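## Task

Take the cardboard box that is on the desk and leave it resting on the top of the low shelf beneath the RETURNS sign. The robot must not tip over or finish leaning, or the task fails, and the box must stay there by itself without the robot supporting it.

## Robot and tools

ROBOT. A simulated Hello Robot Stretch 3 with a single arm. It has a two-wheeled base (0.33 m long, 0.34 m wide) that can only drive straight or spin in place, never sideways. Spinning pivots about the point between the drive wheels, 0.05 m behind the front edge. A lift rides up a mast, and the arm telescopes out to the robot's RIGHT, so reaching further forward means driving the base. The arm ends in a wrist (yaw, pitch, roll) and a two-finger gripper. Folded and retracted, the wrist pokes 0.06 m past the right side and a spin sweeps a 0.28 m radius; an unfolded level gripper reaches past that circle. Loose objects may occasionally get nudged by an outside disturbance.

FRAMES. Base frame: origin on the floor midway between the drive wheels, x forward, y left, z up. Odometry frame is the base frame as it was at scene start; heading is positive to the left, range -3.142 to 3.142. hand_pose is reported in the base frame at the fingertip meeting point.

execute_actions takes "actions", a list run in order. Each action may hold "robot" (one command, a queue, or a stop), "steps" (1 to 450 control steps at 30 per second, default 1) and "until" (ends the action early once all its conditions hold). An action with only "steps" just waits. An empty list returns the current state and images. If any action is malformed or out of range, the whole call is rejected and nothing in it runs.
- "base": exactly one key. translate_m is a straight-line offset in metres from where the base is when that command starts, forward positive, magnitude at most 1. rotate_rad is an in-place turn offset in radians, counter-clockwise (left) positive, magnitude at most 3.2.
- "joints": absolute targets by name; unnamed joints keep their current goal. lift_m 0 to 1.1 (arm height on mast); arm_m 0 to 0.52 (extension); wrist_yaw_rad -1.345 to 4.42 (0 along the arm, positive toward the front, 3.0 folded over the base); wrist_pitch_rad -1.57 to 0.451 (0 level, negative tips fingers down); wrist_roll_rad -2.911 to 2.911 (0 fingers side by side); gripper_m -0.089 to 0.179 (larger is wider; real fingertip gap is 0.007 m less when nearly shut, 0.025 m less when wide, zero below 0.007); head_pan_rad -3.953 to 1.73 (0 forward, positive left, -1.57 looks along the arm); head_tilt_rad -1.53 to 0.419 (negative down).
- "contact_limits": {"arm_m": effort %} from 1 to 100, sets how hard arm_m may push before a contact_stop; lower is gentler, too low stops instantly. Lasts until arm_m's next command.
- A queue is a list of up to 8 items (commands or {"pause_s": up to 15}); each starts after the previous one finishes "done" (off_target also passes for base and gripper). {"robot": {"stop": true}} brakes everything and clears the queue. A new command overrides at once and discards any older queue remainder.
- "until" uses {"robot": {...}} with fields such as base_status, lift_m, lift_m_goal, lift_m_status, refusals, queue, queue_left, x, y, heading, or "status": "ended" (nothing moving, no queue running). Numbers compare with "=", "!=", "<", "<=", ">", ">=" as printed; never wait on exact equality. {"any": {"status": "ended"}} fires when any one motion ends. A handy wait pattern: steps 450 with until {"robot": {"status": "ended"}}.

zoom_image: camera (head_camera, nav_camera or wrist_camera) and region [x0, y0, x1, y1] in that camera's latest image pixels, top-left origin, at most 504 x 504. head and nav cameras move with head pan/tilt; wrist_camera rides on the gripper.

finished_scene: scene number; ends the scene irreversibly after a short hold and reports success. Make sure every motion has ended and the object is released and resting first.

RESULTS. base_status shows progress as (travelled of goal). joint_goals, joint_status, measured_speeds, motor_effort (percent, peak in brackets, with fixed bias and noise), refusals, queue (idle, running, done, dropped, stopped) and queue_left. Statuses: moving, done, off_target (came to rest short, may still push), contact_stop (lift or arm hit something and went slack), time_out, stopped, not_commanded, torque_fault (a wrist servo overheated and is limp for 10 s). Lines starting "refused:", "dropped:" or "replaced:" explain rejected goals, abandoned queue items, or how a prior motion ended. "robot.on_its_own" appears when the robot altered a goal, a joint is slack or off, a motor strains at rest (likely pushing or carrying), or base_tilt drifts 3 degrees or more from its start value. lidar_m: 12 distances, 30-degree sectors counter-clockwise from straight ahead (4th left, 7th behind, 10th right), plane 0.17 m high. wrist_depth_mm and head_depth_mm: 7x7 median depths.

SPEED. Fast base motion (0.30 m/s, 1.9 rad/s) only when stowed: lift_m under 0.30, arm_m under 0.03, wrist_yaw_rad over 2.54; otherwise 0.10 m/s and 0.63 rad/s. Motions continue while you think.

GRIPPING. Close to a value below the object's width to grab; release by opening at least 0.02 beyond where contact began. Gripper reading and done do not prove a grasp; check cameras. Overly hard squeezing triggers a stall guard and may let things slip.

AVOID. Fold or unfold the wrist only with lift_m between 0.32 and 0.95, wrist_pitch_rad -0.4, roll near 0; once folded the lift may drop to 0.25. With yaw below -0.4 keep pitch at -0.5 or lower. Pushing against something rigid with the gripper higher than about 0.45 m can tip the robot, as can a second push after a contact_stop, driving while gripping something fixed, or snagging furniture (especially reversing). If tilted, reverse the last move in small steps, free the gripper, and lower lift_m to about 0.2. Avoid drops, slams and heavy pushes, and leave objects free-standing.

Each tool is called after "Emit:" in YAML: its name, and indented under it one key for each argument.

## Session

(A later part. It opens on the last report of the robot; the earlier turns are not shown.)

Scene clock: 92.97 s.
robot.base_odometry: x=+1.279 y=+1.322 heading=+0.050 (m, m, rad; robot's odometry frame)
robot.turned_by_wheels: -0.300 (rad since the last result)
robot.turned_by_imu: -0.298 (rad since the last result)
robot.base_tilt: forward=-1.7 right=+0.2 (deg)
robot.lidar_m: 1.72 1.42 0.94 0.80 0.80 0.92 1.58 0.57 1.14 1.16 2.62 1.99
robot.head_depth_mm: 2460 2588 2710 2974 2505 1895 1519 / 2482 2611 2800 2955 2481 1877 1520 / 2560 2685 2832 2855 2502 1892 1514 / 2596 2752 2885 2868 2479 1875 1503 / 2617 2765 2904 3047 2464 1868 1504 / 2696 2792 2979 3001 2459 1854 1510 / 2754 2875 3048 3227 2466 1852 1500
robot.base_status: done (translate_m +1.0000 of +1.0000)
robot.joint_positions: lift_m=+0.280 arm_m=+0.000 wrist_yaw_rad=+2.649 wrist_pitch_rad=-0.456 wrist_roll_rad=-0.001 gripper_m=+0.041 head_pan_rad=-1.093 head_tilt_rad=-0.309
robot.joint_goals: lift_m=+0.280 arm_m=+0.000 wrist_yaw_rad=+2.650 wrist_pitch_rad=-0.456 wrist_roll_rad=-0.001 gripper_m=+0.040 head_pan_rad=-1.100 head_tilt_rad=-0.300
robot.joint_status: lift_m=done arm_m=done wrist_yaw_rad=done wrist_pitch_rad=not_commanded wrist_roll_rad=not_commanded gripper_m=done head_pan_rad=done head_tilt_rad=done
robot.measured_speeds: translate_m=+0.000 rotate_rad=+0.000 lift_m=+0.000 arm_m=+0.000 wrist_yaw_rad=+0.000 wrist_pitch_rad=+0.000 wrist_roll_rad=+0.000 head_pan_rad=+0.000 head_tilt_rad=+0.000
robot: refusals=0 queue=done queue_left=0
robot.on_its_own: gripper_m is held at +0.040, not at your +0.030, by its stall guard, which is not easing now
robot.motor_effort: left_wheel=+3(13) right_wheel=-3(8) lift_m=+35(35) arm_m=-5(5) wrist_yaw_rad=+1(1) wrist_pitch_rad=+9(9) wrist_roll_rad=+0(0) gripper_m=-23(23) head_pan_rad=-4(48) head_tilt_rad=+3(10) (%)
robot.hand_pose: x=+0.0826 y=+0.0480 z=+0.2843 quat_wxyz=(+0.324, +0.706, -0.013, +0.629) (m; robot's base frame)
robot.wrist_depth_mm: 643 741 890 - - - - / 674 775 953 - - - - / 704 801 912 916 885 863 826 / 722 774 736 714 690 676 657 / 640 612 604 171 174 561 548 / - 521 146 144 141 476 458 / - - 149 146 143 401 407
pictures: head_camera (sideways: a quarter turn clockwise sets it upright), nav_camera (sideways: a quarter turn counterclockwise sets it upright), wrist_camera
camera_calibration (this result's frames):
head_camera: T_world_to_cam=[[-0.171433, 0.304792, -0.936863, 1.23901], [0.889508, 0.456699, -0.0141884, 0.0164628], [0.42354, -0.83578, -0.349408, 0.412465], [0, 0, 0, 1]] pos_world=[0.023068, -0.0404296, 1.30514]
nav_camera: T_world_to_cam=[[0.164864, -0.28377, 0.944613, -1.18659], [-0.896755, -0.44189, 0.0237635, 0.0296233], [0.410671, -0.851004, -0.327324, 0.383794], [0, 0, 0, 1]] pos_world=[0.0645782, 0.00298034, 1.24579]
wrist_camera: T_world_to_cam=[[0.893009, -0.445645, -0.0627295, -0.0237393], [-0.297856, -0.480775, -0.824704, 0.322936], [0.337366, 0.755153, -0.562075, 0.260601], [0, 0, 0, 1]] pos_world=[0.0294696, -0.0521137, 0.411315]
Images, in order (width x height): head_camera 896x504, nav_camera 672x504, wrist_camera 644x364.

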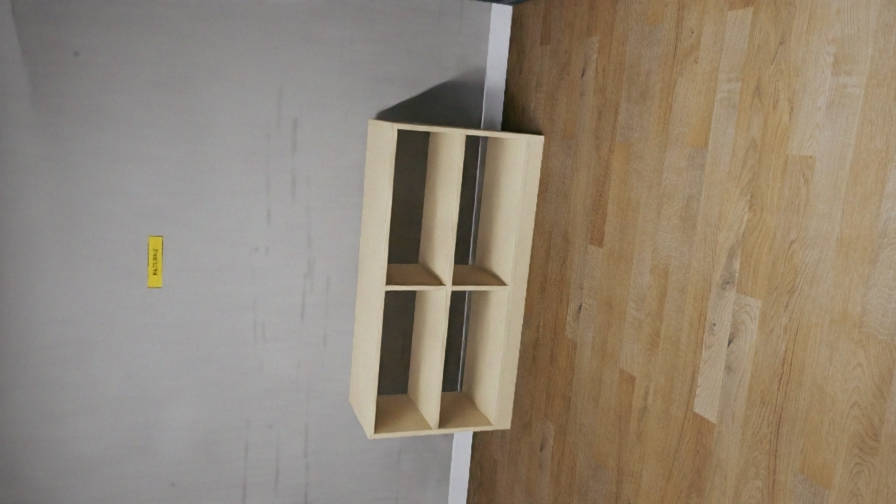

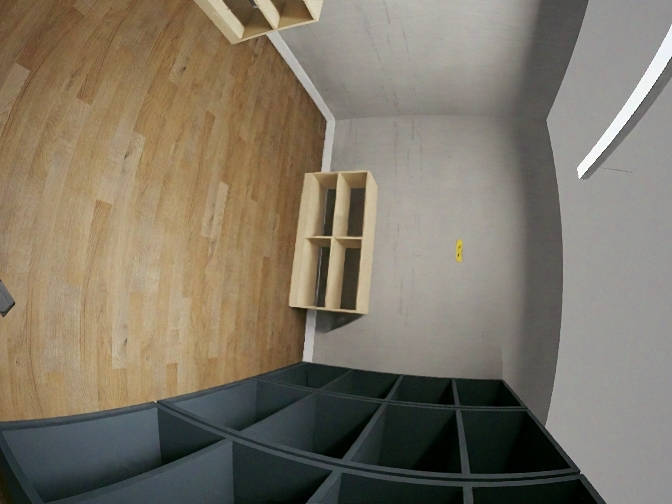

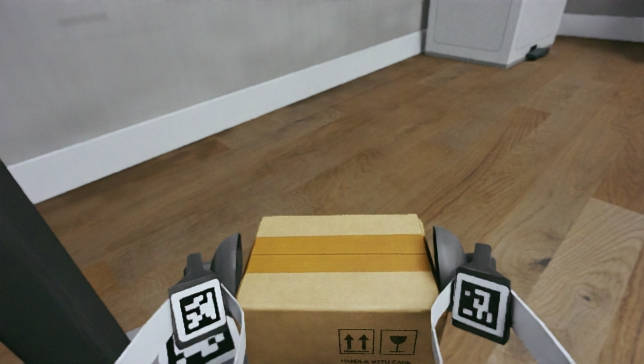

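Emit:
execute_actions:
  actions:
    - {"robot":{"base":{"rotate_rad":-1.0}},"steps":450,"until":{"robot":{"status":"ended"}}}
    - {"robot":{"base":{"translate_m":1}},"steps":450,"until":{"robot":{"translate_m":[">",0.5]}}}
    - {"robot":{"base":{"translate_m":1}},"steps":450,"until":{"robot":{"translate_m":[">",0.55]}}}
    - {"robot":[{"base":{"translate_m":1}},{"base":{"rotate_rad":1.3},"joints":{"lift_m":0.7,"head_pan_rad":-1.5,"head_tilt_rad":-0.6}},{"joints":{"wrist_yaw_rad":0,"arm_m":0.22}}],"steps":450,"until":{"robot":{"status":"ended"}}}

Scene clock: 112.93 s.
robot.base_odometry: x=+2.479 y=-0.355 heading=+0.350 (m, m, rad; robot's odometry frame)
robot.turned_by_wheels: +0.300 (rad since the last result)
robot.turned_by_imu: +0.301 (rad since the last result)
robot.base_tilt: forward=-1.7 right=+0.2 (deg)
robot.lidar_m: 1.42 1.26 1.71 2.75 2.21 1.42 1.15 0.83 0.87 0.59 0.84 1.46
robot.head_depth_mm: 827 911 1021 1107 918 1033 - / 833 921 1025 1101 947 - 1179 / 842 923 1036 1110 966 - 1175 / 851 938 1046 1126 937 1057 1177 / 854 942 1053 1127 909 1081 1189 / 862 956 1074 1122 931 1084 1187 / 871 967 1081 1116 928 1101 1210
robot.base_status: done (rotate_rad +1.2998 of +1.3000)
robot.joint_positions: lift_m=+0.700 arm_m=+0.220 wrist_yaw_rad=+0.002 wrist_pitch_rad=-0.457 wrist_roll_rad=-0.001 gripper_m=+0.041 head_pan_rad=-1.493 head_tilt_rad=-0.593
robot.joint_goals: lift_m=+0.700 arm_m=+0.220 wrist_yaw_rad=+0.000 wrist_pitch_rad=-0.457 wrist_roll_rad=-0.001 gripper_m=+0.040 head_pan_rad=-1.500 head_tilt_rad=-0.600
robot.joint_status: lift_m=done arm_m=done wrist_yaw_rad=done wrist_pitch_rad=not_commanded wrist_roll_rad=not_commanded gripper_m=done head_pan_rad=done head_tilt_rad=done
robot.measured_speeds: translate_m=+0.000 rotate_rad=+0.000 lift_m=+0.000 arm_m=+0.000 wrist_yaw_rad=+0.000 wrist_pitch_rad=+0.000 wrist_roll_rad=+0.000 head_pan_rad=+0.000 head_tilt_rad=+0.000
robot: refusals=0 queue=done queue_left=0
robot.on_its_own: gripper_m is held at +0.040, not at your +0.030, by its stall guard, which is not easing now
robot.motor_effort: left_wheel=-4(13) right_wheel=+5(10) lift_m=+46(48) arm_m=+5(6) wrist_yaw_rad=-2(5) wrist_pitch_rad=+9(9) wrist_roll_rad=-1(0) gripper_m=-23(23) head_pan_rad=-4(36) head_tilt_rad=-3(20) (%)
robot.hand_pose: x=-0.0211 y=-0.5840 z=+0.7038 quat_wxyz=(+0.689, +0.161, -0.688, -0.160) (m; robot's base frame)
robot.wrist_depth_mm: 501 500 494 489 483 479 473 / 553 543 542 529 519 525 520 / 542 526 507 487 476 448 434 / 414 401 390 379 369 357 344 / 331 324 316 171 173 295 286 / 278 274 147 144 141 252 246 / 247 242 229 146 143 215 214
pictures: head_camera (sideways: a quarter turn clockwise sets it upright), nav_camera (sideways: a quarter turn counterclockwise sets it upright), wrist_camera
camera_calibration (this result's frames):
head_camera: T_world_to_cam=[[-0.0584572, 0.595016, -0.801585, 1.06188], [0.996826, 0.0782606, -0.0146027, 0.0163421], [0.0540437, -0.799894, -0.597703, 0.737794], [0, 0, 0, 1]] pos_world=[0.00591114, -0.042958, 1.29241]
nav_camera: T_world_to_cam=[[0.060831, -0.576123, 0.815096, -1.01702], [-0.997473, -0.0651271, 0.0284089, 0.0241996], [0.0367178, -0.814764, -0.578629, 0.713078], [0, 0, 0, 1]] pos_world=[0.0598218, -0.0033601, 1.24089]
wrist_camera: T_world_to_cam=[[-0.997522, -0.0318084, -0.0627553, 0.015307], [0.0338428, 0.565061, -0.824354, 0.951704], [0.061682, -0.824435, -0.562585, 0.0807166], [0, 0, 0, 1]] pos_world=[-0.0219179, -0.470738, 0.830912]
Images, in order (width x height): head_camera 896x504, nav_camera 672x504, wrist_camera 644x364.

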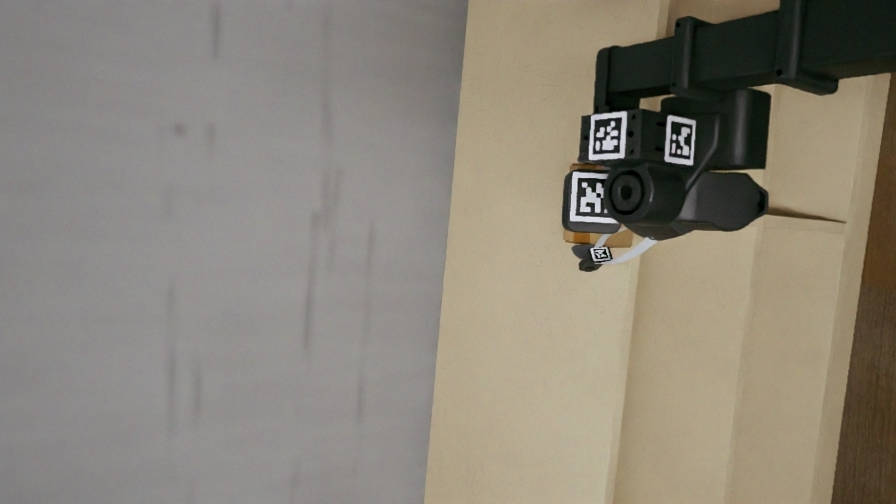

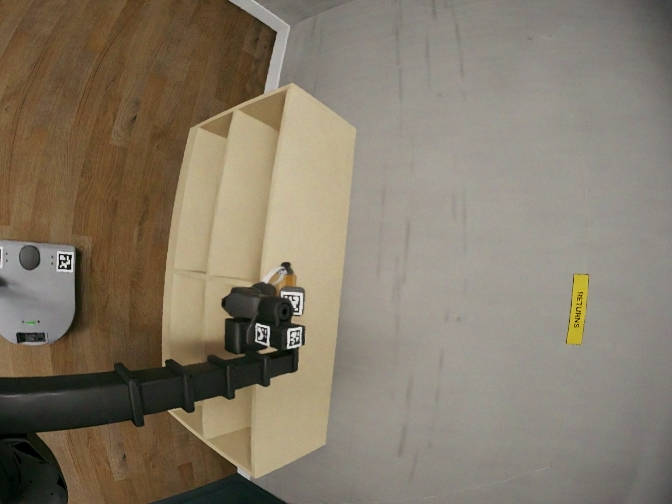

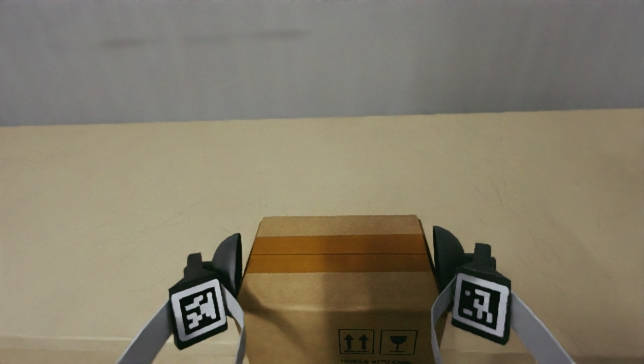

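Emit:
execute_actions:
  actions:
    - {"robot":[{"joints":{"arm_m":0.37}},{"joints":{"lift_m":0.657}},{"joints":{"gripper_m":0.16}},{"joints":{"lift_m":0.73}}],"steps":450,"until":{"robot":{"status":"ended"}}}

Scene clock: 121.07 s.
robot.base_odometry: x=+2.479 y=-0.355 heading=+0.350 (m, m, rad; robot's odometry frame)
robot.turned_by_wheels: +0.000 (rad since the last result)
robot.turned_by_imu: -0.001 (rad since the last result)
robot.base_tilt: forward=-1.9 right=+0.1 (deg)
robot.lidar_m: 1.42 1.27 1.71 2.76 2.21 1.42 1.15 0.83 0.87 0.59 0.84 1.46
robot.head_depth_mm: 827 911 1014 1106 932 - - / 838 924 1032 1118 871 1041 1177 / 838 931 1041 1129 870 1037 1178 / 850 936 1049 1129 913 1061 1176 / 858 950 1056 1129 909 1077 1199 / 865 954 1075 1122 934 1077 1196 / 872 966 1082 1116 927 1100 1211
robot.base_status: done (rotate_rad +1.2998 of +1.3000)
robot.joint_positions: lift_m=+0.730 arm_m=+0.370 wrist_yaw_rad=+0.001 wrist_pitch_rad=-0.453 wrist_roll_rad=-0.001 gripper_m=+0.160 head_pan_rad=-1.493 head_tilt_rad=-0.593
robot.joint_goals: lift_m=+0.730 arm_m=+0.370 wrist_yaw_rad=+0.000 wrist_pitch_rad=-0.453 wrist_roll_rad=-0.001 gripper_m=+0.160 head_pan_rad=-1.500 head_tilt_rad=-0.600
robot.joint_status: lift_m=done arm_m=done wrist_yaw_rad=done wrist_pitch_rad=not_commanded wrist_roll_rad=not_commanded gripper_m=done head_pan_rad=done head_tilt_rad=done
robot.measured_speeds: translate_m=+0.000 rotate_rad=+0.000 lift_m=+0.000 arm_m=+0.000 wrist_yaw_rad=+0.000 wrist_pitch_rad=+0.000 wrist_roll_rad=+0.000 head_pan_rad=+0.000 head_tilt_rad=+0.000
robot: refusals=0 queue=done queue_left=0
robot.motor_effort: left_wheel=-3(3) right_wheel=+4(4) lift_m=+45(48) arm_m=+5(6) wrist_yaw_rad=-1(2) wrist_pitch_rad=+8(10) wrist_roll_rad=+0(0) gripper_m=+1(98) head_pan_rad=-4(4) head_tilt_rad=-2(2) (%)
robot.hand_pose: x=-0.0213 y=-0.7345 z=+0.7347 quat_wxyz=(+0.690, +0.159, -0.688, -0.159) (m; robot's base frame)
robot.wrist_depth_mm: 358 355 354 351 347 343 340 / 392 389 383 377 377 369 369 / 430 429 425 420 412 409 404 / 477 467 447 445 438 432 427 / 383 371 363 354 346 345 328 / 318 323 304 298 292 288 284 / 280 257 260 204 214 248 233
pictures: head_camera (sideways: a quarter turn clockwise sets it upright), nav_camera (sideways: a quarter turn counterclockwise sets it upright), wrist_camera
camera_calibration (this result's frames):
head_camera: T_world_to_cam=[[-0.0584508, 0.595017, -0.801585, 1.06188], [0.996827, 0.07825, -0.0146027, 0.0163421], [0.0540352, -0.799895, -0.597703, 0.737794], [0, 0, 0, 1]] pos_world=[0.00591068, -0.042958, 1.29241]
nav_camera: T_world_to_cam=[[0.0608249, -0.576124, 0.815096, -1.01702], [-0.997473, -0.0651165, 0.0284089, 0.0241996], [0.0367092, -0.814765, -0.578629, 0.713078], [0, 0, 0, 1]] pos_world=[0.0598218, -0.00336066, 1.24089]
wrist_camera: T_world_to_cam=[[-0.997548, -0.031239, -0.062631, 0.0126047], [0.0343148, 0.561632, -0.826675, 1.06148], [0.0610001, -0.826797, -0.559183, -0.0302436], [0, 0, 0, 1]] pos_world=[-0.0220059, -0.620773, 0.861378]
Images, in order (width x height): head_camera 896x504, nav_camera 672x504, wrist_camera 644x364.

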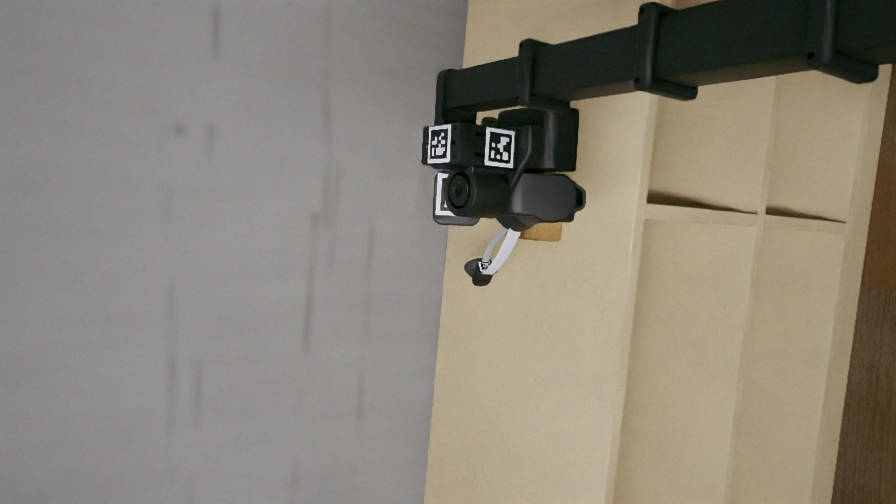

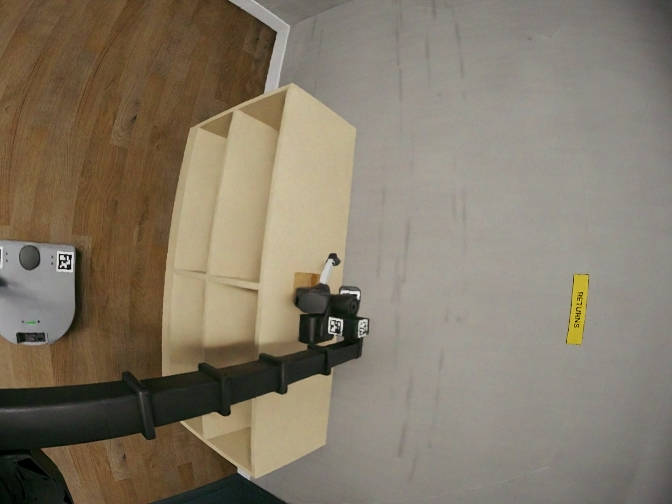

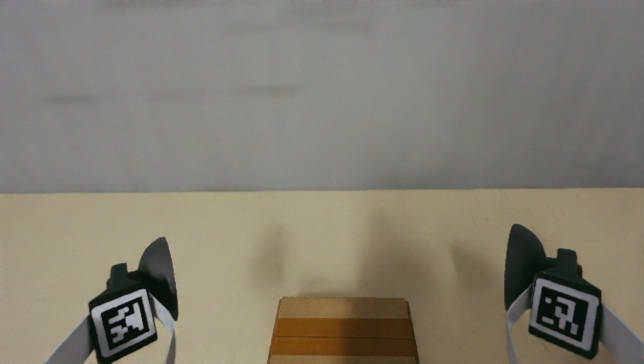

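Emit:
finished_scene:
  scene: 2

The scene is finished: the task was done.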